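# Roll the carton in one hand until its label faces upward

## Task

The carton starts resting loosely on the right hand's upturned palm. Reorient it inside that hand so its label points up; the goal picture shows one acceptable resting orientation, and its rotation about the vertical axis is irrelevant. Only the hand may touch it (the wrist camera, its post and the arm's final link count as hand). If the carton contacts anything else or leaves the hand, the task fails. To finish, the carton must be motionless for a moment, resting on the palm or fingers and clear of the wrist, camera and post. The palm must point straight up. No hand motor may show "moving" or "overload" or be building toward a shutdown; motors dead from the start are excused. Then declare completion. At that point the hand is opened automatically, and the label must still face up with the carton resting on the open hand. A result that only held fingers maintain does not count.

## Robot and tools

Robot: a single six-joint arm carrying a right dexterous hand. The hand has index, middle and ring fingers plus a thumb, driven by 16 motors. There is one camera, cam_wrist (504x504 fisheye), mounted on the hand.

Frames. Scene frame: origin on the table top under the arm base, +z up, +y to the left when facing along +x. Reported positions are in metres; orientation is a wxyz quaternion. Hand point frame: it sits in front of the palm where thumb and index/middle tips meet in a pinch. +z runs along straightened fingers toward the tips. +x runs across the palm away from the thumb. +y points out of the palm face, which lies at y = -0.062 m. Straight-finger knuckles sit at z = -0.017 m, and the fingertips reach 0.139 m beyond them. Bending a finger moves its tip toward +y. "Palm facing straight up" means the hand's +y points along world +z. A rigid mast near the wrist, on the palm side, occupies x +0.05 to +0.10, z -0.16 to -0.11, and reaches out to y = +0.06; it can collide. Only the fingertip rubber caps grip well.

Row format (24 numbers, each in [-1, 1]), used by both execute_actions and move:
1-6: dx, dy, dz, rx, ry, rz. These are an offset of the hand point, expressed in the hand point's own axes. The offset is taken from the pose in the most recent result that reported it; before any such result in the scene, or for later calls within the same reply, it is taken from where the robot is when the action begins. Scale: 1.0 = 0.6 m or 180 degrees. rx, ry, rz form a single rotation vector. Every row in an action is measured from that same base pose, not chained from the previous row. All zeros means return to the base pose; it is not a wait.
7-22: absolute joint goals for index_mcp, index_abd, index_pip, index_dip, middle_mcp, middle_abd, middle_pip, middle_dip, ring_mcp, ring_abd, ring_pip, ring_dip, thumb_cmc, thumb_axl, thumb_mcp, thumb_ipl. Each maps linearly between the hinge's stops. Brackets give (degrees at +1, degrees at -1; value that is straight). Fingers: _mcp bends at the knuckle toward the palm going toward -1 (-18, +128; +0.75). _abd swings the finger sideways, away from the thumb, toward -1 (-60, +60; +0.00). _pip (-29, +108; +0.58). _dip (-21, +117; +0.70). thumb_cmc toward -1 brings the thumb from beside the palm to in front of it (-20, +120; +0.71). thumb_axl rolls the thumb about its length (-27, +140; +0.68). thumb_mcp (-69, +109; +0.23) and thumb_ipl (-77, +108; +0.17) bend it. With thumb_axl straight, these bend it toward +z; at thumb_axl = -0.40 they bend it in the thumb_cmc -1 direction.
23: current_limit, absolute: -1 = 0 mA, +1 = 550 mA, floor 11 mA. It also caps hinge speed.
24: speed, absolute: set-points move at (speed+1)/2 x 5.9 rad/s. Initial values are current_limit +0.4 and speed -0.6. The last values written remain in effect.

execute_actions: {"actions": [...], "pictures": bool}. The list holds zero or one item. An empty list just reads the state. {"rows": [[24 numbers], ...], "steps": n} runs 1-15 rows over n steps of 1/30 s (n at most 15, default 15). Each row lasts one step, and the final row repeats to fill the remaining steps. {"steps": n} alone, with n up to 300, waits until n steps have elapsed since the previous result; your thinking time is included in that count. A rejected call sends nothing.

move: target = one 24-number row, with the same offset convention. The hand point travels a straight path to that pose over 0.5-10 s, cut off at 10 s. The hand numbers are sent at the start. speed: 0.002-0.5 m/s, default 0.25; rotation is capped at twice that value in rad/s. stop_force: optional, 9-40 N, and not allowed in the first 0.2 s. The path halts once the wrist sensor reads that much added resistance for 2 steps; the arm then backs up 2 steps and holds. It is unreliable on moves that rotate. Omit it when pulling away from a contact. The result adds a move: line giving the ending (done, off_target, moving, held, fault, contact), any limits (paced = target clipped, held = some steps blocked), and the distance to target.

wait: seconds 0-10; sends nothing new. zoom_image: camera "cam_wrist", region [x0, y0, x1, y1] in pixels, origin at top-left, no larger than 504x504. show_instructions: shows the reference images. finished_scene: scene number; this declares you are done and cannot be undone.

Results. The state line gives hand point position, quaternion and velocities in the scene frame. Wrist force and torque are in hand point axes, with an offset of up to about 4 N, noise, and saturation near 50 N. Hand lists are in motor order. hand_goal: goals as written. hand_measured: actual hinge positions. hand_current_ma: positive pushes toward -1. hand_state: moving, goal, blocked or overload. hand_current_limit and hand_speed are also shown. HELD marks steps that the clearance check blocked. "pose unreachable" means that check changed the command. "Hand target" is the pose the controller is heading to.

Motion notes. Each step's command is clipped to within 100 mm and 16 degrees of the measured pose. Arm motion trails commands by about 0.17 s. After an action, the arm only finishes the last clipped pose, so read the result and send the remainder.

Avoid the following. A motor at 495 mA or more for 5 s in total shuts down for 10 s, so ease current_limit or the goals when fingers press. A joint torque at its limit (wrist joints 26.6 N m) or any external force of 150 N stops the arm for 10 s. Heavy holding heats motors, with a warning at 70 °C and a brake stop at 85 °C. Tilt and finger motions should be gentle so the carton never slides off, strikes the table or rests against the mast, camera or wrist. Knocking anything off the table fails the task. Random small pushes on the carton can happen, so confirm it is still settled before finishing.

Each tool is called after "Call:" as name(argument=value, ...) on one line, values as JSON.

Reference images:

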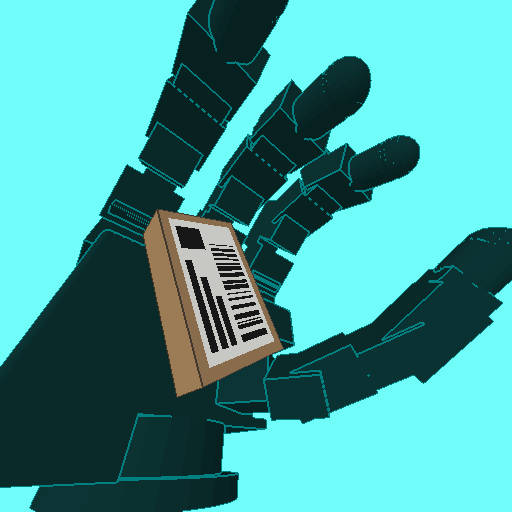

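## Session

Call:
execute_actions(actions=[])

Scene clock: 0.00 s of 4800.00 s.
end_effector_position=(+0.5961, +0.0871, +0.4946) hand_goal=(+0.046, +0.000, -0.008, +0.280, +0.046, +0.000, -0.008, +0.280, +0.046, +0.000, -0.008, +0.280, -0.104, +0.266, +0.032, -0.018) hand_measured=(+0.060, +0.000, -0.006, +0.282, +0.060, +0.000, -0.006, +0.282, +0.062, +0.000, -0.006, +0.282, -0.092, +0.270, +0.034, -0.016) hand_current_ma=(+77, +0, +12, +12, +76, +0, +12, +14, +89, +0, +12, +12, +65, +27, +12, +11) hand_state=(goal, goal, goal, goal, goal, goal, goal, goal, goal, goal, goal, goal, goal, goal, goal, goal) hand_current_limit=0.40 hand_speed=-0.60 end_effector_quat_wxyz=(+0.501, +0.452, +0.519, +0.524) end_effector_velocity=(-0.000, -0.000, -0.000) end_effector_angular_velocity=(+0.000, +0.001, -0.000)
Joint positions: [-0.144 -1.208  2.21  -4.196 -1.348 -0.034]
Joint velocities: [-0.    -0.001  0.001  0.001  0.     0.   ]
Wrist force (N, on the end effector, along its own x y z axes, offset not removed): no reading
Wrist torque (N m, same axes, about the end effector's origin, offset not removed): no reading
Hand target: +0.596, +0.087, +0.495; +0.501, +0.452, +0.519, +0.524

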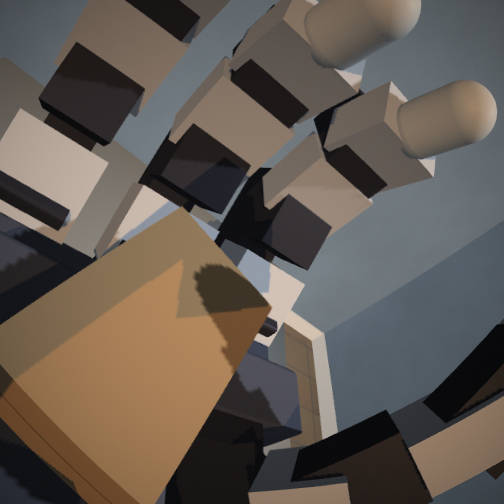

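Call:
zoom_image(camera="cam_wrist", region=[0, 180, 324, 504])

Region (0, 180, 324, 504) of cam_wrist's 504x504 image, scaled by 1.556, with more detail than that image has.

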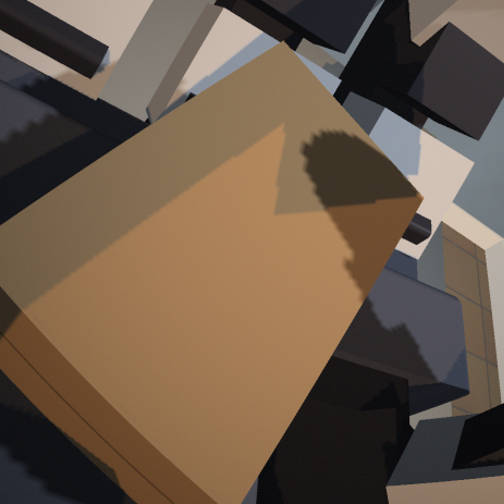

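Call:
move(target=[0,0,0,0.12,0,-0.02,-0.25,0,0.25,0.28,-0.25,0,0.25,0.28,-0.25,0,0.25,0.28,-0.104,0.266,0.032,-0.018,0.4,-0.6], speed=0.1)

Scene clock: 62.27 s of 4800.00 s.
end_effector_position=(+0.5962, +0.0871, +0.4946) hand_goal=(-0.250, +0.000, +0.250, +0.280, -0.250, +0.000, +0.250, +0.280, -0.250, +0.000, +0.250, +0.280, -0.104, +0.266, +0.032, -0.018) hand_measured=(-0.240, +0.000, +0.248, +0.282, -0.242, +0.000, +0.248, +0.282, -0.240, +0.000, +0.248, +0.282, -0.092, +0.270, +0.032, -0.016) hand_current_ma=(+49, +0, -10, +12, +48, +0, -10, +14, +56, +0, -10, +12, +58, +27, +1, +9) hand_state=(goal, goal, goal, goal, goal, goal, goal, goal, goal, goal, goal, goal, goal, goal, goal, goal) hand_current_limit=0.40 hand_speed=-0.60 end_effector_quat_wxyz=(+0.424, +0.521, +0.622, +0.402) end_effector_velocity=(+0.001, +0.000, +0.000) end_effector_angular_velocity=(-0.002, +0.010, -0.000)
Joint positions: [-0.152 -1.538  2.278 -3.552 -1.379 -0.179]
Joint velocities: [ 0.001 -0.008 -0.003  0.021 -0.002 -0.003]
Wrist force (N, on the end effector, along its own x y z axes, offset not removed): [0.8 -3.0 0.6]
Wrist torque (N m, same axes, about the end effector's origin, offset not removed): [-0.38 -0.05 -0.13]
Hand target: +0.596, +0.087, +0.495; +0.424, +0.521, +0.622, +0.402
Off the commanded pose: 0.000 m, 0 deg.
move: done
camera_calibration (this result's frames):
cam_wrist: T_world_to_cam=[[0.27485, -0.656935, 0.702064, -0.422831], [-0.792085, -0.568619, -0.221975, 0.58669], [0.54503, -0.495085, -0.676633, 0.175691], [0, 0, 0, 1]] pos_world=[0.485167, 0.142813, 0.545963]

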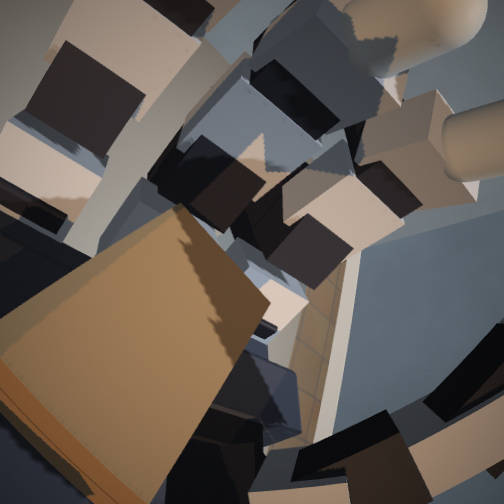

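Call:
move(target=[0,0,0,0.07,0,0,-0.25,0,0.25,0.28,-0.25,0,0.25,0.28,-0.25,0,0.25,0.28,-0.104,0.266,0.032,-0.018,0.4,-0.6], speed=0.08)

Scene clock: 67.83 s of 4800.00 s.
end_effector_position=(+0.5963, +0.0871, +0.4945) hand_goal=(-0.250, +0.000, +0.250, +0.280, -0.250, +0.000, +0.250, +0.280, -0.250, +0.000, +0.250, +0.280, -0.104, +0.266, +0.032, -0.018) hand_measured=(-0.240, +0.000, +0.248, +0.282, -0.242, +0.000, +0.248, +0.282, -0.240, +0.000, +0.248, +0.282, -0.094, +0.270, +0.032, -0.016) hand_current_ma=(+49, +0, -7, +12, +48, +0, -7, +14, +56, +0, -7, +12, +53, +27, -5, +7) hand_state=(goal, goal, goal, goal, goal, goal, goal, goal, goal, goal, goal, goal, goal, goal, goal, goal) hand_current_limit=0.40 hand_speed=-0.60 end_effector_quat_wxyz=(+0.365, +0.564, +0.662, +0.332) end_effector_velocity=(+0.000, -0.001, +0.001) end_effector_angular_velocity=(-0.002, +0.011, -0.002)
Joint positions: [-0.133 -1.684  2.218 -3.13  -1.439 -0.206]
Joint velocities: [ 0.    -0.006 -0.006  0.023 -0.004 -0.001]
Wrist force (N, on the end effector, along its own x y z axes, offset not removed): [3.6 -2.4 1.1]
Wrist torque (N m, same axes, about the end effector's origin, offset not removed): [-0.41 -0.50 0.11]
Hand target: +0.596, +0.087, +0.495; +0.365, +0.565, +0.662, +0.331
Off the commanded pose: 0.000 m, 0 deg.
move: done
camera_calibration (this result's frames):
cam_wrist: T_world_to_cam=[[0.405403, -0.650544, 0.642215, -0.471654], [-0.833139, -0.55206, -0.0332938, 0.516443], [0.3762, -0.521557, -0.765801, 0.322717], [0, 0, 0, 1]] pos_world=[0.500073, 0.146591, 0.567235]

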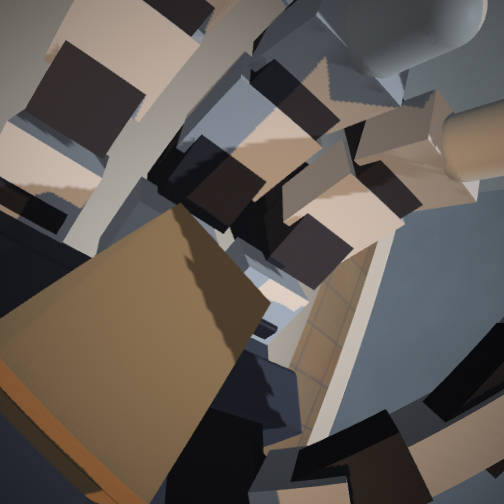

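Call:
zoom_image(camera="cam_wrist", region=[60, 150, 360, 450])

Region (60, 150, 360, 450) of cam_wrist's 504x504 image, scaled by 1.680, with more detail than that image has.

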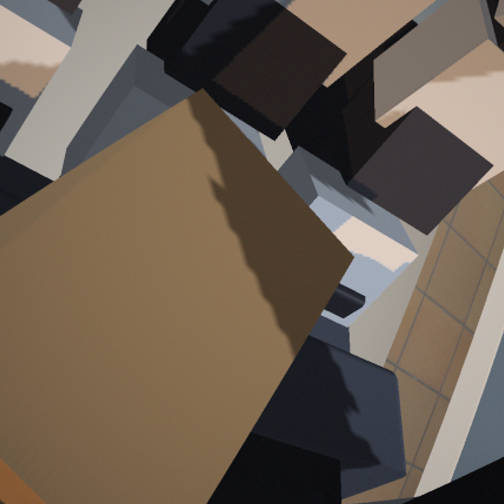

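Call:
move(target=[0,0,0,0.055,0,-0.02,-0.25,0,0.25,0.28,-0.25,0,0.25,0.28,-0.25,0,0.25,0.28,-0.104,0.266,0.032,-0.018,0.4,-0.6], speed=0.06)

Scene clock: 82.73 s of 4800.00 s.
end_effector_position=(+0.5963, +0.0871, +0.4945) hand_goal=(-0.250, +0.000, +0.250, +0.280, -0.250, +0.000, +0.250, +0.280, -0.250, +0.000, +0.250, +0.280, -0.104, +0.266, +0.032, -0.018) hand_measured=(-0.240, +0.000, +0.250, +0.282, -0.242, +0.000, +0.250, +0.282, -0.240, +0.000, +0.250, +0.282, -0.096, +0.270, +0.030, -0.018) hand_current_ma=(+49, +0, -4, +12, +48, +0, -4, +14, +56, +0, -4, +12, +40, +27, -10, +6) hand_state=(goal, goal, goal, goal, goal, goal, goal, goal, goal, goal, goal, goal, goal, goal, goal, goal) hand_current_limit=0.40 hand_speed=-0.60 end_effector_quat_wxyz=(+0.325, +0.573, +0.705, +0.262) end_effector_velocity=(-0.000, -0.001, -0.000) end_effector_angular_velocity=(-0.005, +0.013, -0.000)
Joint positions: [-0.126 -1.751  2.134 -2.81  -1.486 -0.283]
Joint velocities: [-0.    -0.004 -0.006  0.024 -0.004 -0.005]
Wrist force (N, on the end effector, along its own x y z axes, offset not removed): [4.4 2.9 6.0]
Wrist torque (N m, same axes, about the end effector's origin, offset not removed): [-0.01 -0.87 0.38]
Hand target: +0.596, +0.087, +0.495; +0.325, +0.573, +0.706, +0.262
Off the commanded pose: 0.000 m, 0 deg.
move: done
camera_calibration (this result's frames):
cam_wrist: T_world_to_cam=[[0.519306, -0.600126, 0.608415, -0.527272], [-0.816195, -0.55929, 0.144984, 0.418842], [0.253272, -0.571877, -0.780263, 0.407521], [0, 0, 0, 1]] pos_world=[0.512459, 0.150877, 0.578049]

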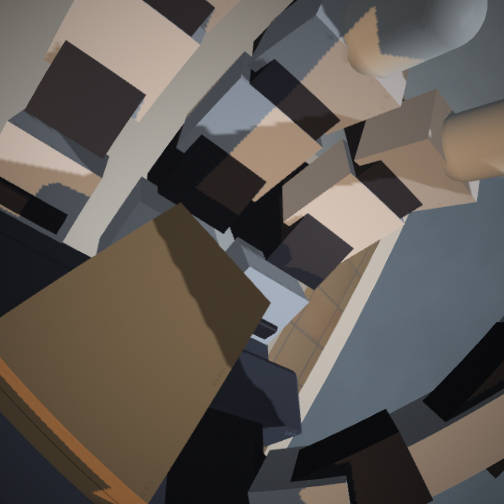

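Call:
execute_actions(actions=[{"rows": [[0,0,0,0,0,0,-0.25,0,0.25,0.28,-0.25,0,0.25,0.28,0.05,0,0.1,0.28,-0.104,0.266,0.032,-0.018,0.4,-0.7]], "steps": 15}])

Call:
wait(seconds=0.5)

Scene clock: 90.47 s of 4800.00 s.
end_effector_position=(+0.5963, +0.0872, +0.4946) hand_goal=(-0.250, +0.000, +0.250, +0.280, -0.250, +0.000, +0.250, +0.280, +0.050, +0.000, +0.100, +0.280, -0.104, +0.266, +0.032, -0.018) hand_measured=(-0.240, +0.000, +0.250, +0.282, -0.242, +0.000, +0.250, +0.282, +0.052, +0.000, +0.106, +0.282, -0.096, +0.270, +0.030, -0.018) hand_current_ma=(+49, +0, -4, +12, +48, +0, -4, +14, +68, +0, +35, +12, +40, +27, -10, +6) hand_state=(goal, goal, goal, goal, goal, goal, goal, goal, moving, goal, goal, goal, goal, goal, goal, goal) hand_current_limit=0.40 hand_speed=-0.70 end_effector_quat_wxyz=(+0.325, +0.572, +0.705, +0.262) end_effector_velocity=(+0.000, -0.000, +0.002) end_effector_angular_velocity=(-0.001, -0.003, +0.000)
Joint positions: [-0.126 -1.751  2.134 -2.81  -1.486 -0.283]
Joint velocities: [-0.    -0.    -0.001 -0.002  0.    -0.   ]
Wrist force (N, on the end effector, along its own x y z axes, offset not removed): [2.7 3.3 2.4]
Wrist torque (N m, same axes, about the end effector's origin, offset not removed): [0.38 -0.36 0.25]
Hand target: +0.596, +0.087, +0.495; +0.325, +0.573, +0.705, +0.262
Off the commanded pose: 0.000 m, 0 deg.
Steps of this call (steps 1 to 217: nothing new was sent; steps 218 to 232: all 15 steps of this action). Readings (end_effector_position | what the end effector reports):
218: (+0.5963, +0.0871, +0.4945) | hand_goal=(-0.250, +0.000, +0.250, +0.280, -0.250, +0.000, +0.250, +0.280, +0.050, +0.000, +0.100, +0.280, -0.104, +0.266, +0.032, -0.018) hand_measured=(-0.240, +0.000, +0.250, +0.282, -0.242, +0.000, +0.250, +0.282, -0.240, +0.000, +0.250, +0.282, -0.096, +0.270, +0.030, -0.018) hand_current_ma=(+49, +0, -4, +12, +48, +0, -4, +14, +56, +0, -4, +12, +40, +27, -10, +6) hand_state=(goal, goal, goal, goal, goal, goal, goal, goal, moving, goal, moving, goal, goal, goal, goal, goal) hand_current_limit=0.40 hand_speed=-0.70
219: (+0.5963, +0.0871, +0.4946) | hand_goal=(-0.250, +0.000, +0.250, +0.280, -0.250, +0.000, +0.250, +0.280, +0.050, +0.000, +0.100, +0.280, -0.104, +0.266, +0.032, -0.018) hand_measured=(-0.240, +0.000, +0.250, +0.282, -0.242, +0.000, +0.250, +0.282, -0.234, +0.000, +0.244, +0.282, -0.096, +0.270, +0.030, -0.018) hand_current_ma=(+49, +0, -4, +12, +48, +0, -4, +14, +0, +0, +61, +12, +40, +27, -10, +6) hand_state=(goal, goal, goal, goal, goal, goal, goal, goal, moving, goal, moving, goal, goal, goal, goal, goal) hand_current_limit=0.40 hand_speed=-0.70
221: (+0.5963, +0.0871, +0.4948) | hand_goal=(-0.250, +0.000, +0.250, +0.280, -0.250, +0.000, +0.250, +0.280, +0.050, +0.000, +0.100, +0.280, -0.104, +0.266, +0.032, -0.018) hand_measured=(-0.240, +0.000, +0.250, +0.282, -0.242, +0.000, +0.250, +0.282, -0.198, +0.000, +0.206, +0.282, -0.096, +0.270, +0.030, -0.018) hand_current_ma=(+49, +0, -4, +12, +48, +0, -4, +14, +8, +0, +64, +12, +40, +27, -10, +6) hand_state=(goal, goal, goal, goal, goal, goal, goal, goal, moving, goal, moving, goal, goal, goal, goal, goal) hand_current_limit=0.40 hand_speed=-0.70
225: (+0.5963, +0.0872, +0.4947) | hand_goal=(-0.250, +0.000, +0.250, +0.280, -0.250, +0.000, +0.250, +0.280, +0.050, +0.000, +0.100, +0.280, -0.104, +0.266, +0.032, -0.018) hand_measured=(-0.240, +0.000, +0.250, +0.282, -0.242, +0.000, +0.250, +0.282, -0.106, +0.000, +0.116, +0.282, -0.096, +0.270, +0.030, -0.018) hand_current_ma=(+49, +0, -4, +12, +48, +0, -4, +14, +10, +0, +31, +12, +40, +27, -10, +6) hand_state=(goal, goal, goal, goal, goal, goal, goal, goal, moving, goal, moving, goal, goal, goal, goal, goal) hand_current_limit=0.40 hand_speed=-0.70
232: the state above
camera_calibration (this result's frames):
cam_wrist: T_world_to_cam=[[0.519297, -0.600075, 0.608474, -0.527292], [-0.816165, -0.55935, 0.14492, 0.418855], [0.253387, -0.571872, -0.780229, 0.407516], [0, 0, 0, 1]] pos_world=[0.512416, 0.150919, 0.578099]

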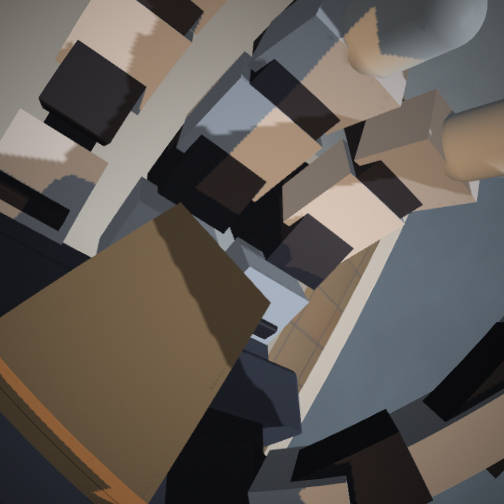

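Scene clock: 90.97 s of 4800.00 s.
end_effector_position=(+0.5963, +0.0871, +0.4945) hand_goal=(-0.250, +0.000, +0.250, +0.280, -0.250, +0.000, +0.250, +0.280, +0.050, +0.000, +0.100, +0.280, -0.104, +0.266, +0.032, -0.018) hand_measured=(-0.240, +0.000, +0.250, +0.282, -0.242, +0.000, +0.250, +0.282, +0.060, +0.000, +0.106, +0.282, -0.096, +0.270, +0.030, -0.018) hand_current_ma=(+49, +0, -4, +12, +48, +0, -4, +14, +56, +0, +35, +12, +40, +27, -10, +6) hand_state=(goal, goal, goal, goal, goal, goal, goal, goal, goal, goal, goal, goal, goal, goal, goal, goal) hand_current_limit=0.40 hand_speed=-0.70 end_effector_quat_wxyz=(+0.325, +0.573, +0.705, +0.262) end_effector_velocity=(-0.000, +0.000, +0.000) end_effector_angular_velocity=(-0.000, -0.001, +0.000)
Joint positions: [-0.126 -1.751  2.134 -2.81  -1.486 -0.283]
Joint velocities: [ 0.001 -0.    -0.    -0.    -0.     0.   ]
Wrist force (N, on the end effector, along its own x y z axes, offset not removed): [4.4 1.4 4.5]
Wrist torque (N m, same axes, about the end effector's origin, offset not removed): [-0.01 -0.67 0.23]
Hand target: +0.596, +0.087, +0.495; +0.325, +0.573, +0.705, +0.262
Off the commanded pose: 0.000 m, 0 deg.
Steps of this call (steps 1 to 15: nothing new was sent). Readings (end_effector_position | what the end effector reports):
1: (+0.5963, +0.0872, +0.4946) | hand_goal=(-0.250, +0.000, +0.250, +0.280, -0.250, +0.000, +0.250, +0.280, +0.050, +0.000, +0.100, +0.280, -0.104, +0.266, +0.032, -0.018) hand_measured=(-0.240, +0.000, +0.250, +0.282, -0.242, +0.000, +0.250, +0.282, +0.058, +0.000, +0.106, +0.282, -0.096, +0.270, +0.030, -0.018) hand_current_ma=(+49, +0, -4, +12, +48, +0, -4, +14, +62, +0, +35, +12, +40, +27, -10, +6) hand_state=(goal, goal, goal, goal, goal, goal, goal, goal, moving, goal, goal, goal, goal, goal, goal, goal) hand_current_limit=0.40 hand_speed=-0.70
2: (+0.5963, +0.0871, +0.4946) | hand_goal=(-0.250, +0.000, +0.250, +0.280, -0.250, +0.000, +0.250, +0.280, +0.050, +0.000, +0.100, +0.280, -0.104, +0.266, +0.032, -0.018) hand_measured=(-0.240, +0.000, +0.250, +0.282, -0.242, +0.000, +0.250, +0.282, +0.060, +0.000, +0.106, +0.282, -0.096, +0.270, +0.030, -0.018) hand_current_ma=(+49, +0, -4, +12, +48, +0, -4, +14, +57, +0, +35, +12, +40, +27, -10, +6) hand_state=(goal, goal, goal, goal, goal, goal, goal, goal, moving, goal, goal, goal, goal, goal, goal, goal) hand_current_limit=0.40 hand_speed=-0.70
4: (+0.5963, +0.0871, +0.4946) | hand_goal=(-0.250, +0.000, +0.250, +0.280, -0.250, +0.000, +0.250, +0.280, +0.050, +0.000, +0.100, +0.280, -0.104, +0.266, +0.032, -0.018) hand_measured=(-0.240, +0.000, +0.250, +0.282, -0.242, +0.000, +0.250, +0.282, +0.060, +0.000, +0.106, +0.282, -0.096, +0.270, +0.030, -0.018) hand_current_ma=(+49, +0, -4, +12, +48, +0, -4, +14, +56, +0, +35, +12, +40, +27, -10, +6) hand_state=(goal, goal, goal, goal, goal, goal, goal, goal, goal, goal, goal, goal, goal, goal, goal, goal) hand_current_limit=0.40 hand_speed=-0.70
8: (+0.5963, +0.0871, +0.4945) | hand_goal=(-0.250, +0.000, +0.250, +0.280, -0.250, +0.000, +0.250, +0.280, +0.050, +0.000, +0.100, +0.280, -0.104, +0.266, +0.032, -0.018) hand_measured=(-0.240, +0.000, +0.250, +0.282, -0.242, +0.000, +0.250, +0.282, +0.060, +0.000, +0.106, +0.282, -0.096, +0.270, +0.030, -0.018) hand_current_ma=(+49, +0, -4, +12, +48, +0, -4, +14, +56, +0, +35, +12, +40, +27, -10, +6) hand_state=(goal, goal, goal, goal, goal, goal, goal, goal, goal, goal, goal, goal, goal, goal, goal, goal) hand_current_limit=0.40 hand_speed=-0.70
15: the state above
camera_calibration (this result's frames):
cam_wrist: T_world_to_cam=[[0.519306, -0.600125, 0.608417, -0.527272], [-0.816194, -0.559292, 0.144981, 0.418843], [0.253276, -0.571876, -0.780262, 0.407521], [0, 0, 0, 1]] pos_world=[0.512457, 0.150878, 0.57805]

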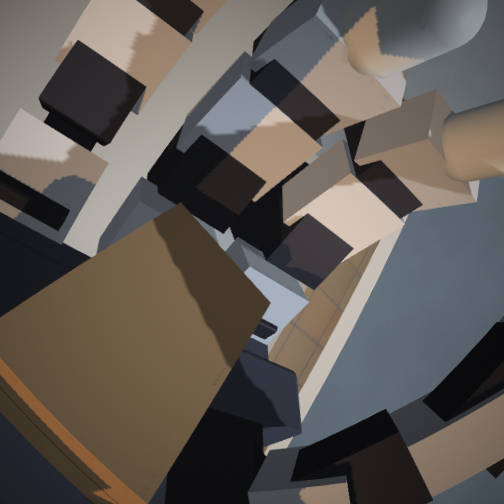

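Call:
move(target=[0,0,0,0.03,0,0.14,-0.25,0,0.25,0.28,-0.25,0,0.25,0.28,-0.25,0,0.25,0.28,-0.104,0.266,0.032,-0.018,0.4,-0.6], speed=0.1)

Scene clock: 122.07 s of 4800.00 s.
end_effector_position=(+0.5963, +0.0871, +0.4946) hand_goal=(-0.250, +0.000, +0.250, +0.280, -0.250, +0.000, +0.250, +0.280, -0.250, +0.000, +0.250, +0.280, -0.104, +0.266, +0.032, -0.018) hand_measured=(-0.240, +0.000, +0.250, +0.282, -0.240, +0.000, +0.250, +0.282, -0.224, +0.000, +0.250, +0.282, -0.096, +0.270, +0.030, -0.018) hand_current_ma=(+49, +0, -3, +12, +62, +0, -3, +14, +143, +0, -2, +12, +40, +17, -10, +6) hand_state=(goal, goal, goal, goal, moving, goal, goal, goal, blocked, goal, goal, goal, goal, moving, goal, goal) hand_current_limit=0.40 hand_speed=-0.60 end_effector_quat_wxyz=(+0.233, +0.727, +0.575, +0.294) end_effector_velocity=(-0.000, +0.000, +0.001) end_effector_angular_velocity=(+0.007, +0.000, -0.007)
Joint positions: [-0.024 -1.729  2.022 -2.631 -1.563  0.223]
Joint velocities: [ 0.002 -0.001 -0.003  0.004 -0.001  0.011]
Wrist force (N, on the end effector, along its own x y z axes, offset not removed): [0.9 -1.3 1.9]
Wrist torque (N m, same axes, about the end effector's origin, offset not removed): [-0.24 -0.14 -0.23]
Hand target: +0.596, +0.087, +0.495; +0.233, +0.727, +0.575, +0.294
Off the commanded pose: 0.000 m, 0 deg.
move: done
camera_calibration (this result's frames):
cam_wrist: T_world_to_cam=[[0.335741, -0.883476, 0.326722, -0.253885], [-0.941294, -0.327664, 0.081254, 0.504764], [0.0352691, -0.334822, -0.941621, 0.596711], [0, 0, 0, 1]] pos_world=[0.539325, 0.140884, 0.603811]

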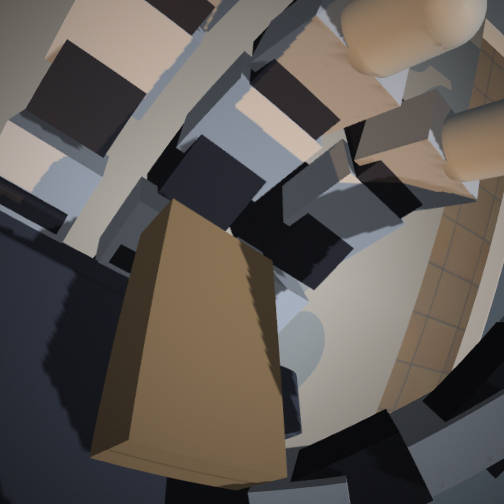

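Call:
move(target=[0,0,0,0.12,0,-0.06,-0.25,-0.1,-0.05,0.12,-0.25,0,-0.05,0.12,-0.25,0.1,-0.05,0.12,-0.104,0.266,0.032,-0.018,0.4,-0.6], speed=0.08)

Scene clock: 148.53 s of 4800.00 s.
end_effector_position=(+0.5965, +0.0871, +0.4945) hand_goal=(-0.250, -0.100, -0.050, +0.120, -0.250, +0.000, -0.050, +0.120, -0.250, +0.100, -0.050, +0.120, -0.104, +0.266, +0.032, -0.018) hand_measured=(-0.240, -0.096, -0.044, +0.122, -0.240, +0.000, -0.044, +0.122, -0.224, +0.098, -0.046, +0.122, -0.096, +0.270, +0.030, -0.018) hand_current_ma=(+49, +19, +26, +13, +55, +0, +26, +15, +138, -10, +27, +13, +40, +23, -12, +6) hand_state=(goal, goal, goal, goal, goal, goal, goal, goal, blocked, goal, goal, goal, goal, goal, goal, goal) hand_current_limit=0.40 hand_speed=-0.60 end_effector_quat_wxyz=(+0.120, +0.701, +0.685, +0.158) end_effector_velocity=(+0.000, -0.000, -0.000) end_effector_angular_velocity=(-0.002, +0.010, +0.005)
Joint positions: [-0.087 -1.718  1.753 -1.997 -1.493 -0.039]
Joint velocities: [-0.001  0.004 -0.009  0.016  0.    -0.007]
Wrist force (N, on the end effector, along its own x y z axes, offset not removed): [0.4 -2.4 4.9]
Wrist torque (N m, same axes, about the end effector's origin, offset not removed): [-0.72 -0.25 -0.06]
Hand target: +0.596, +0.087, +0.495; +0.120, +0.700, +0.686, +0.158
Off the commanded pose: 0.000 m, 0 deg.
move: done
camera_calibration (this result's frames):
cam_wrist: T_world_to_cam=[[0.599565, -0.772063, 0.210811, -0.363636], [-0.766897, -0.478899, 0.427228, 0.242983], [-0.228889, -0.417822, -0.879224, 0.730563], [0, 0, 0, 1]] pos_world=[0.571584, 0.14086, 0.615177]

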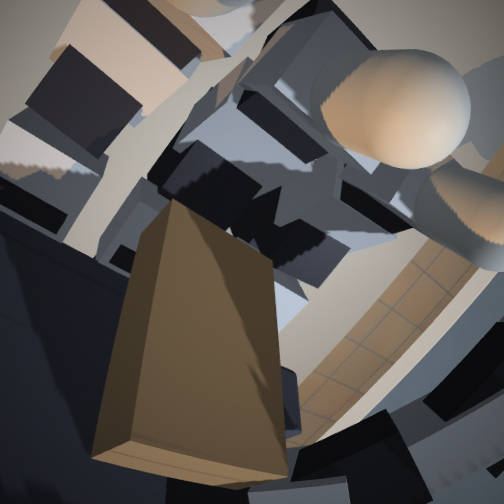

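Call:
move(target=[0,0,0,0.06,0,-0.01,-0.25,-0.1,-0.05,0.12,-0.25,0,-0.05,0.12,-0.25,0.1,-0.05,0.12,-0.104,0.266,0.032,-0.018,0.4,-0.6], speed=0.05)

Scene clock: 153.93 s of 4800.00 s.
end_effector_position=(+0.5965, +0.0871, +0.4945) hand_goal=(-0.250, -0.100, -0.050, +0.120, -0.250, +0.000, -0.050, +0.120, -0.250, +0.100, -0.050, +0.120, -0.104, +0.266, +0.032, -0.018) hand_measured=(-0.240, -0.096, -0.044, +0.122, -0.240, +0.000, -0.044, +0.122, -0.224, +0.098, -0.046, +0.122, -0.098, +0.270, +0.030, -0.018) hand_current_ma=(+49, +18, +26, +13, +55, +0, +26, +15, +138, -10, +27, +13, +34, +23, -14, +6) hand_state=(goal, goal, goal, goal, goal, goal, goal, goal, blocked, goal, goal, goal, goal, goal, goal, goal) hand_current_limit=0.40 hand_speed=-0.60 end_effector_quat_wxyz=(+0.057, +0.698, +0.708, +0.091) end_effector_velocity=(+0.000, +0.000, +0.000) end_effector_angular_velocity=(-0.001, +0.010, +0.003)
Joint positions: [-0.09  -1.645  1.573 -1.702 -1.504 -0.086]
Joint velocities: [ 0.     0.005 -0.012  0.017 -0.001 -0.003]
Wrist force (N, on the end effector, along its own x y z axes, offset not removed): [2.2 -0.4 0.1]
Wrist torque (N m, same axes, about the end effector's origin, offset not removed): [0.11 -0.25 0.22]
Hand target: +0.597, +0.087, +0.494; +0.056, +0.698, +0.708, +0.091
Off the commanded pose: 0.000 m, 0 deg.
move: done
camera_calibration (this result's frames):
cam_wrist: T_world_to_cam=[[0.658816, -0.745439, 0.101407, -0.347231], [-0.654999, -0.502063, 0.56472, 0.110321], [-0.370051, -0.438468, -0.819029, 0.786781], [0, 0, 0, 1]] pos_world=[0.592171, 0.141527, 0.617308]

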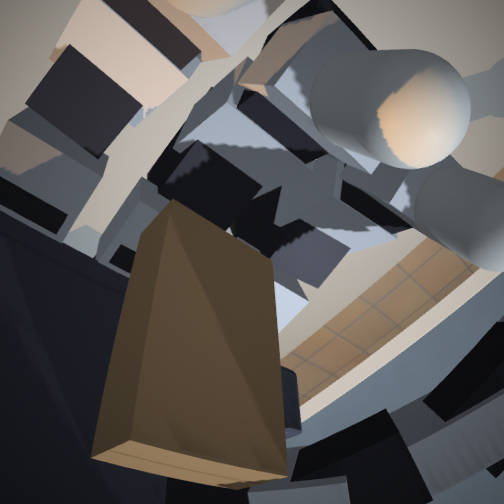

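Call:
move(target=[0,0,0,0.04,0,0,-0.25,-0.1,-0.05,0.12,-0.25,0,-0.05,0.12,-0.25,0.1,-0.05,0.12,-0.104,0.266,0.032,-0.018,0.4,-0.6], speed=0.04)

Scene clock: 160.00 s of 4800.00 s.
end_effector_position=(+0.5966, +0.0871, +0.4944) hand_goal=(-0.250, -0.100, -0.050, +0.120, -0.250, +0.000, -0.050, +0.120, -0.250, +0.100, -0.050, +0.120, -0.104, +0.266, +0.032, -0.018) hand_measured=(-0.238, -0.096, -0.044, +0.122, -0.236, +0.000, -0.044, +0.124, -0.224, +0.098, -0.046, +0.122, -0.100, +0.270, +0.030, -0.018) hand_current_ma=(+66, +19, +33, +15, +74, +0, +29, +16, +138, -10, +27, +13, +24, +23, -14, +6) hand_state=(goal, goal, goal, goal, goal, goal, goal, goal, blocked, goal, goal, goal, goal, goal, goal, goal) hand_current_limit=0.40 hand_speed=-0.60 end_effector_quat_wxyz=(+0.013, +0.700, +0.713, +0.047) end_effector_velocity=(-0.001, +0.001, +0.001) end_effector_angular_velocity=(-0.000, +0.011, +0.000)
Joint positions: [-0.086 -1.578  1.441 -1.512 -1.516 -0.09 ]
Joint velocities: [ 0.002  0.005 -0.013  0.019 -0.001  0.001]
Wrist force (N, on the end effector, along its own x y z axes, offset not removed): [2.4 1.9 3.4]
Wrist torque (N m, same axes, about the end effector's origin, offset not removed): [0.16 -0.27 0.18]
Hand target: +0.597, +0.087, +0.494; +0.013, +0.700, +0.713, +0.046
Off the commanded pose: 0.000 m, 0 deg.
move: done
camera_calibration (this result's frames):
cam_wrist: T_world_to_cam=[[0.670902, -0.741263, 0.0204752, -0.314812], [-0.576778, -0.504278, 0.642674, 0.0253397], [-0.466065, -0.442981, -0.765866, 0.818157], [0, 0, 0, 1]] pos_world=[0.607138, 0.141848, 0.616759]

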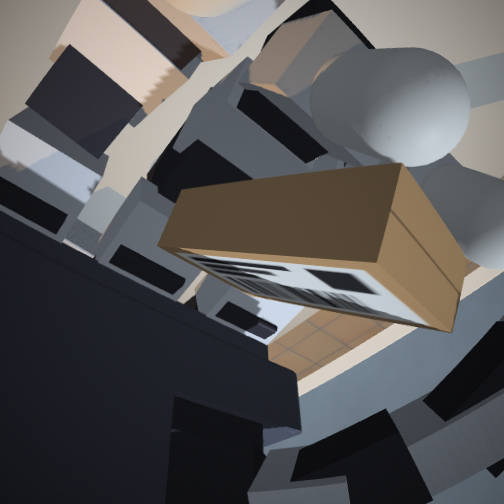

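Call:
zoom_image(camera="cam_wrist", region=[130, 100, 504, 474])

Region (130, 100, 504, 474) of cam_wrist's 504x504 image, scaled by 1.348, with more detail than that image has.

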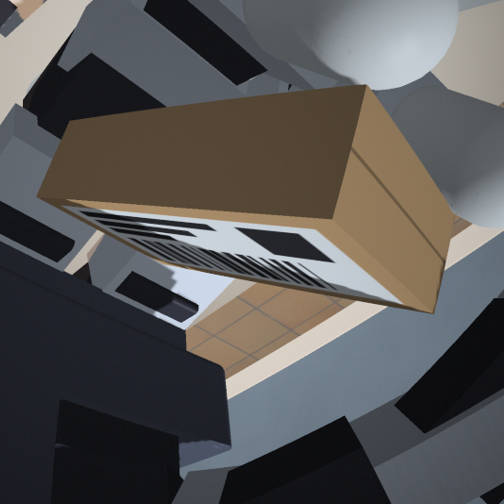

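Call:
move(target=[0,0,0,-0.1,0,0,-0.07,-0.1,0.07,0.19,-0.07,0,0.07,0.19,-0.07,0.1,0.07,0.19,-0.104,0.266,0.032,-0.018,0.4,-0.75], speed=0.08)

Scene clock: 195.27 s of 4800.00 s.
end_effector_position=(+0.5965, +0.0871, +0.4945) hand_goal=(-0.070, -0.100, +0.070, +0.190, -0.070, +0.000, +0.070, +0.190, -0.070, +0.100, +0.070, +0.190, -0.104, +0.266, +0.032, -0.018) hand_measured=(-0.058, -0.096, +0.072, +0.188, -0.058, +0.000, +0.072, +0.188, -0.060, +0.098, +0.070, +0.188, -0.100, +0.270, +0.030, -0.018) hand_current_ma=(+64, +19, +12, -8, +69, +0, +10, -10, +56, -10, +3, -12, +24, +23, -14, +6) hand_state=(goal, goal, goal, goal, goal, goal, goal, goal, goal, goal, goal, goal, goal, goal, goal, goal) hand_current_limit=0.40 hand_speed=-0.75 end_effector_quat_wxyz=(+0.122, +0.689, +0.696, +0.157) end_effector_velocity=(+0.001, -0.000, -0.001) end_effector_angular_velocity=(-0.000, -0.011, +0.000)
Joint positions: [-0.095 -1.722  1.758 -1.998 -1.487 -0.077]
Joint velocities: [-0.    -0.002  0.01  -0.019  0.001 -0.   ]
Wrist force (N, on the end effector, along its own x y z axes, offset not removed): [5.0 -0.5 3.0]
Wrist torque (N m, same axes, about the end effector's origin, offset not removed): [-0.08 -0.79 0.47]
Hand target: +0.596, +0.087, +0.494; +0.122, +0.689, +0.696, +0.158
Off the commanded pose: 0.000 m, 0 deg.
move: done
camera_calibration (this result's frames):
cam_wrist: T_world_to_cam=[[0.621656, -0.751911, 0.219483, -0.382836], [-0.753495, -0.497504, 0.429809, 0.235321], [-0.213984, -0.432573, -0.875838, 0.721265], [0, 0, 0, 1]] pos_world=[0.569645, 0.141215, 0.614594]

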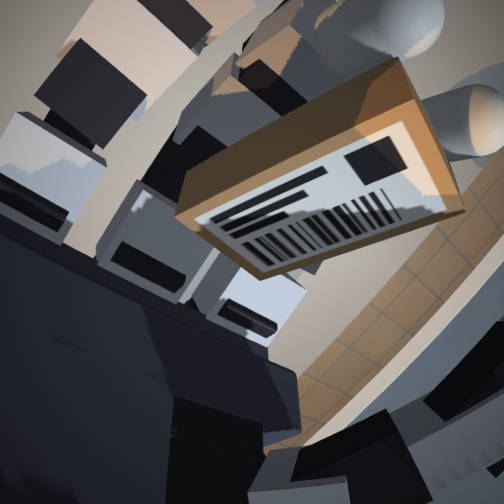

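Call:
move(target=[0,0,0,-0.13,0,-0.015,0.18,-0.1,0.21,0.19,0.18,0,0.21,0.19,0.18,0.1,0.21,0.19,-0.104,0.266,0.032,-0.018,0.4,-0.8], speed=0.1)

Scene clock: 202.77 s of 4800.00 s.
end_effector_position=(+0.5963, +0.0871, +0.4945) hand_goal=(+0.180, -0.100, +0.210, +0.190, +0.180, +0.000, +0.210, +0.190, +0.180, +0.100, +0.210, +0.190, -0.104, +0.266, +0.032, -0.018) hand_measured=(+0.192, -0.096, +0.212, +0.188, +0.194, +0.000, +0.212, +0.188, +0.190, +0.098, +0.210, +0.188, -0.100, +0.270, +0.030, -0.018) hand_current_ma=(+67, +19, +12, -8, +71, +0, +10, -10, +58, -10, +3, -11, +24, +23, -14, +6) hand_state=(goal, goal, goal, goal, goal, goal, goal, goal, goal, goal, goal, goal, goal, goal, goal, goal) hand_current_limit=0.40 hand_speed=-0.80 end_effector_quat_wxyz=(+0.263, +0.634, +0.666, +0.292) end_effector_velocity=(-0.000, -0.001, +0.000) end_effector_angular_velocity=(+0.001, -0.011, -0.001)
Joint positions: [-0.117 -1.763  2.091 -2.695 -1.438 -0.098]
Joint velocities: [-0.001  0.002  0.007 -0.02   0.001  0.001]
Wrist force (N, on the end effector, along its own x y z axes, offset not removed): [2.7 -0.5 1.1]
Wrist torque (N m, same axes, about the end effector's origin, offset not removed): [0.06 -0.44 0.04]
Hand target: +0.596, +0.087, +0.495; +0.263, +0.634, +0.666, +0.292
Off the commanded pose: 0.000 m, 0 deg.
move: done
camera_calibration (this result's frames):
cam_wrist: T_world_to_cam=[[0.498483, -0.735057, 0.459572, -0.42947], [-0.851738, -0.513994, 0.101749, 0.457441], [0.161426, -0.442155, -0.882293, 0.501448], [0, 0, 0, 1]] pos_world=[0.522756, 0.141155, 0.593251]

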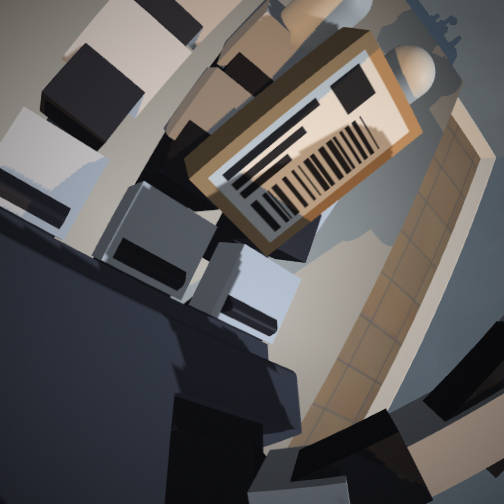

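Call:
move(target=[0,0,0,-0.13,0,-0.01,0.42,-0.1,0.36,0.19,0.42,0,0.36,0.19,0.42,0.1,0.36,0.19,-0.104,0.266,0.032,-0.018,0.4,-0.8], speed=0.1)

Scene clock: 212.07 s of 4800.00 s.
end_effector_position=(+0.5961, +0.0871, +0.4945) hand_goal=(+0.420, -0.100, +0.360, +0.190, +0.420, +0.000, +0.360, +0.190, +0.420, +0.100, +0.360, +0.190, -0.104, +0.266, +0.032, -0.018) hand_measured=(+0.434, -0.096, +0.362, +0.188, +0.434, +0.000, +0.362, +0.188, +0.432, +0.098, +0.360, +0.188, -0.100, +0.270, +0.030, -0.018) hand_current_ma=(+70, +19, +13, -8, +72, +0, +9, -10, +59, -10, +3, -11, +24, +23, -14, +6) hand_state=(goal, goal, goal, goal, goal, goal, goal, goal, goal, goal, goal, goal, goal, goal, goal, goal) hand_current_limit=0.40 hand_speed=-0.80 end_effector_quat_wxyz=(+0.390, +0.558, +0.603, +0.417) end_effector_velocity=(+0.000, +0.001, -0.001) end_effector_angular_velocity=(-0.001, -0.009, +0.002)
Joint positions: [-0.133 -1.565  2.267 -3.48  -1.389 -0.073]
Joint velocities: [ 0.001  0.009  0.002 -0.02   0.001 -0.001]
Wrist force (N, on the end effector, along its own x y z axes, offset not removed): [1.6 -1.6 0.6]
Wrist torque (N m, same axes, about the end effector's origin, offset not removed): [-0.14 -0.10 0.05]
Hand target: +0.596, +0.087, +0.495; +0.390, +0.558, +0.602, +0.417
Off the commanded pose: 0.000 m, 0 deg.
move: done
camera_calibration (this result's frames):
cam_wrist: T_world_to_cam=[[0.284241, -0.730692, 0.620723, -0.381738], [-0.81551, -0.524694, -0.244212, 0.607737], [0.504133, -0.43679, -0.745026, 0.228864], [0, 0, 0, 1]] pos_world=[0.488743, 0.139909, 0.55588]

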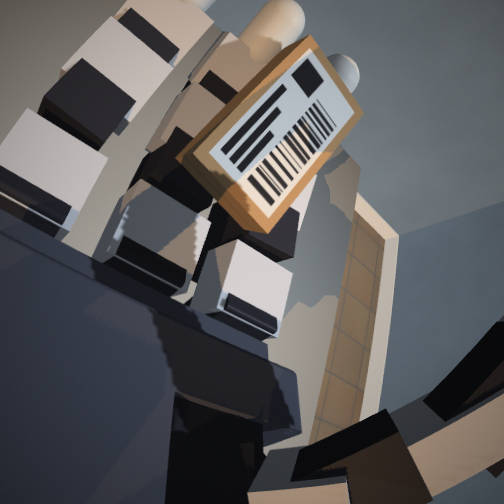

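Call:
move(target=[0,0,0,-0.1133,0,0.0015,0.5,-0.08,0.42,0.3,0.5,0,0.42,0.3,0.5,0.05,0.42,0.3,-0.104,0.266,0.032,-0.018,0.4,-0.85], speed=0.1)

Scene clock: 224.73 s of 4800.00 s.
end_effector_position=(+0.5960, +0.0871, +0.4945) hand_goal=(+0.500, -0.080, +0.420, +0.300, +0.500, +0.000, +0.420, +0.300, +0.500, +0.050, +0.420, +0.300, -0.104, +0.266, +0.032, -0.018) hand_measured=(+0.514, -0.082, +0.422, +0.298, +0.512, +0.000, +0.422, +0.298, +0.512, +0.054, +0.420, +0.298, -0.100, +0.270, +0.030, -0.018) hand_current_ma=(+78, -12, +15, -9, +70, +0, +8, -12, +61, +14, +3, -12, +24, +23, -14, +6) hand_state=(goal, goal, goal, goal, goal, goal, goal, goal, goal, goal, goal, goal, goal, goal, goal, goal) hand_current_limit=0.40 hand_speed=-0.85 end_effector_quat_wxyz=(+0.481, +0.482, +0.518, +0.518) end_effector_velocity=(+0.000, -0.001, -0.000) end_effector_angular_velocity=(+0.001, -0.010, -0.001)
Joint positions: [-0.124 -1.255  2.227 -4.111 -1.385  0.001]
Joint velocities: [-0.     0.01  -0.004 -0.016 -0.001  0.002]
Wrist force (N, on the end effector, along its own x y z axes, offset not removed): [1.1 -0.9 -0.3]
Wrist torque (N m, same axes, about the end effector's origin, offset not removed): [-0.18 -0.14 0.04]
Hand target: +0.596, +0.087, +0.495; +0.481, +0.482, +0.518, +0.518
Off the commanded pose: 0.000 m, 0 deg.
move: done
camera_calibration (this result's frames):
cam_wrist: T_world_to_cam=[[0.0555792, -0.750807, 0.658179, -0.262192], [-0.677578, -0.512532, -0.527445, 0.664446], [0.733348, -0.416653, -0.537217, -0.0121985], [0, 0, 0, 1]] pos_world=[0.473732, 0.138612, 0.516475]

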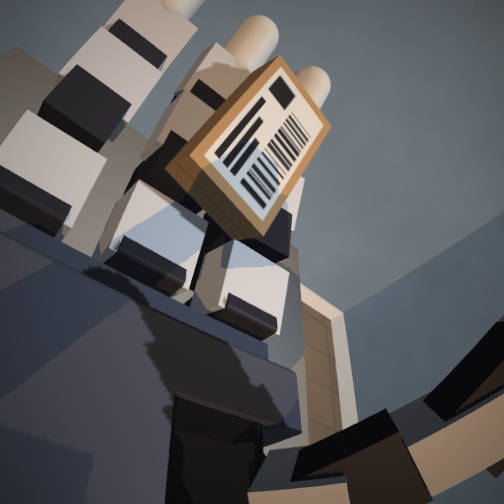

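Call:
zoom_image(camera="cam_wrist", region=[110, 0, 390, 280])

Region (110, 0, 390, 280) of cam_wrist's 504x504 image, scaled by 1.800, with more detail than that image has.

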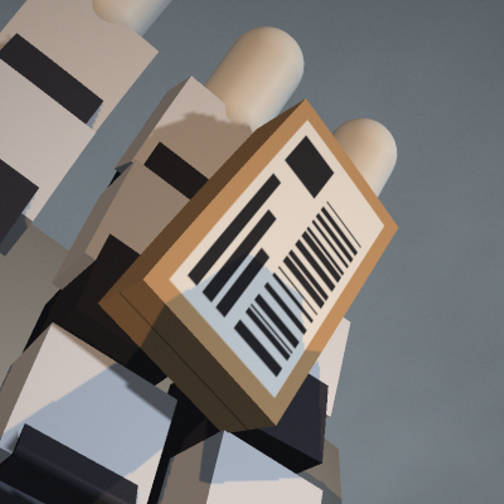

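Call:
move(target=[0,0,0,0,0,0,0.72,0,0.56,0.62,0.72,0,0.56,0.62,0.72,0,0.56,0.62,-0.104,0.266,0.032,-0.018,0.4,-0.85], speed=0.05)

Scene clock: 241.37 s of 4800.00 s.
end_effector_position=(+0.5960, +0.0872, +0.4945) hand_goal=(+0.720, +0.000, +0.560, +0.620, +0.720, +0.000, +0.560, +0.620, +0.720, +0.000, +0.560, +0.620, -0.104, +0.266, +0.032, -0.018) hand_measured=(+0.732, -0.004, +0.562, +0.618, +0.734, +0.000, +0.562, +0.618, +0.732, +0.004, +0.560, +0.618, -0.100, +0.270, +0.030, -0.018) hand_current_ma=(+68, -16, +9, -11, +76, +0, +12, -12, +61, +14, +3, -11, +24, +23, -14, +6) hand_state=(goal, goal, goal, goal, goal, goal, goal, goal, goal, goal, goal, goal, goal, goal, goal, goal) hand_current_limit=0.40 hand_speed=-0.85 end_effector_quat_wxyz=(+0.481, +0.482, +0.518, +0.518) end_effector_velocity=(-0.000, -0.000, -0.001) end_effector_angular_velocity=(+0.001, +0.002, -0.000)
Joint positions: [-0.124 -1.255  2.227 -4.111 -1.385  0.001]
Joint velocities: [-0.    -0.     0.001  0.001 -0.     0.001]
Wrist force (N, on the end effector, along its own x y z axes, offset not removed): [4.0 0.0 1.8]
Wrist torque (N m, same axes, about the end effector's origin, offset not removed): [0.01 -0.53 0.50]
Hand target: +0.596, +0.087, +0.495; +0.481, +0.482, +0.518, +0.518
Off the commanded pose: 0.000 m, 0 deg.
move: done
camera_calibration (this result's frames):
cam_wrist: T_world_to_cam=[[0.055593, -0.750807, 0.658178, -0.262191], [-0.67757, -0.512543, -0.527445, 0.664445], [0.733354, -0.41664, -0.537218, -0.0121983], [0, 0, 0, 1]] pos_world=[0.47373, 0.13862, 0.516474]

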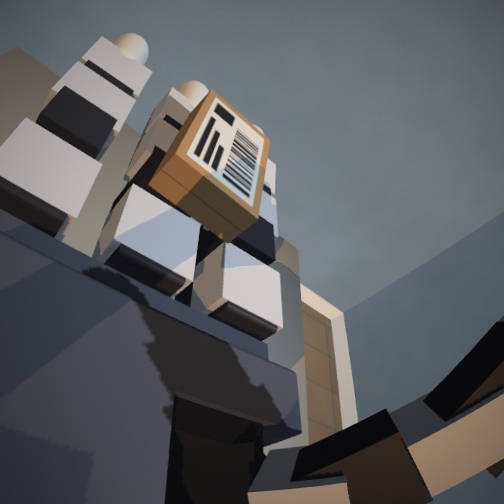

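Call:
finished_scene(scene=1)

The scene is finished: the task was done.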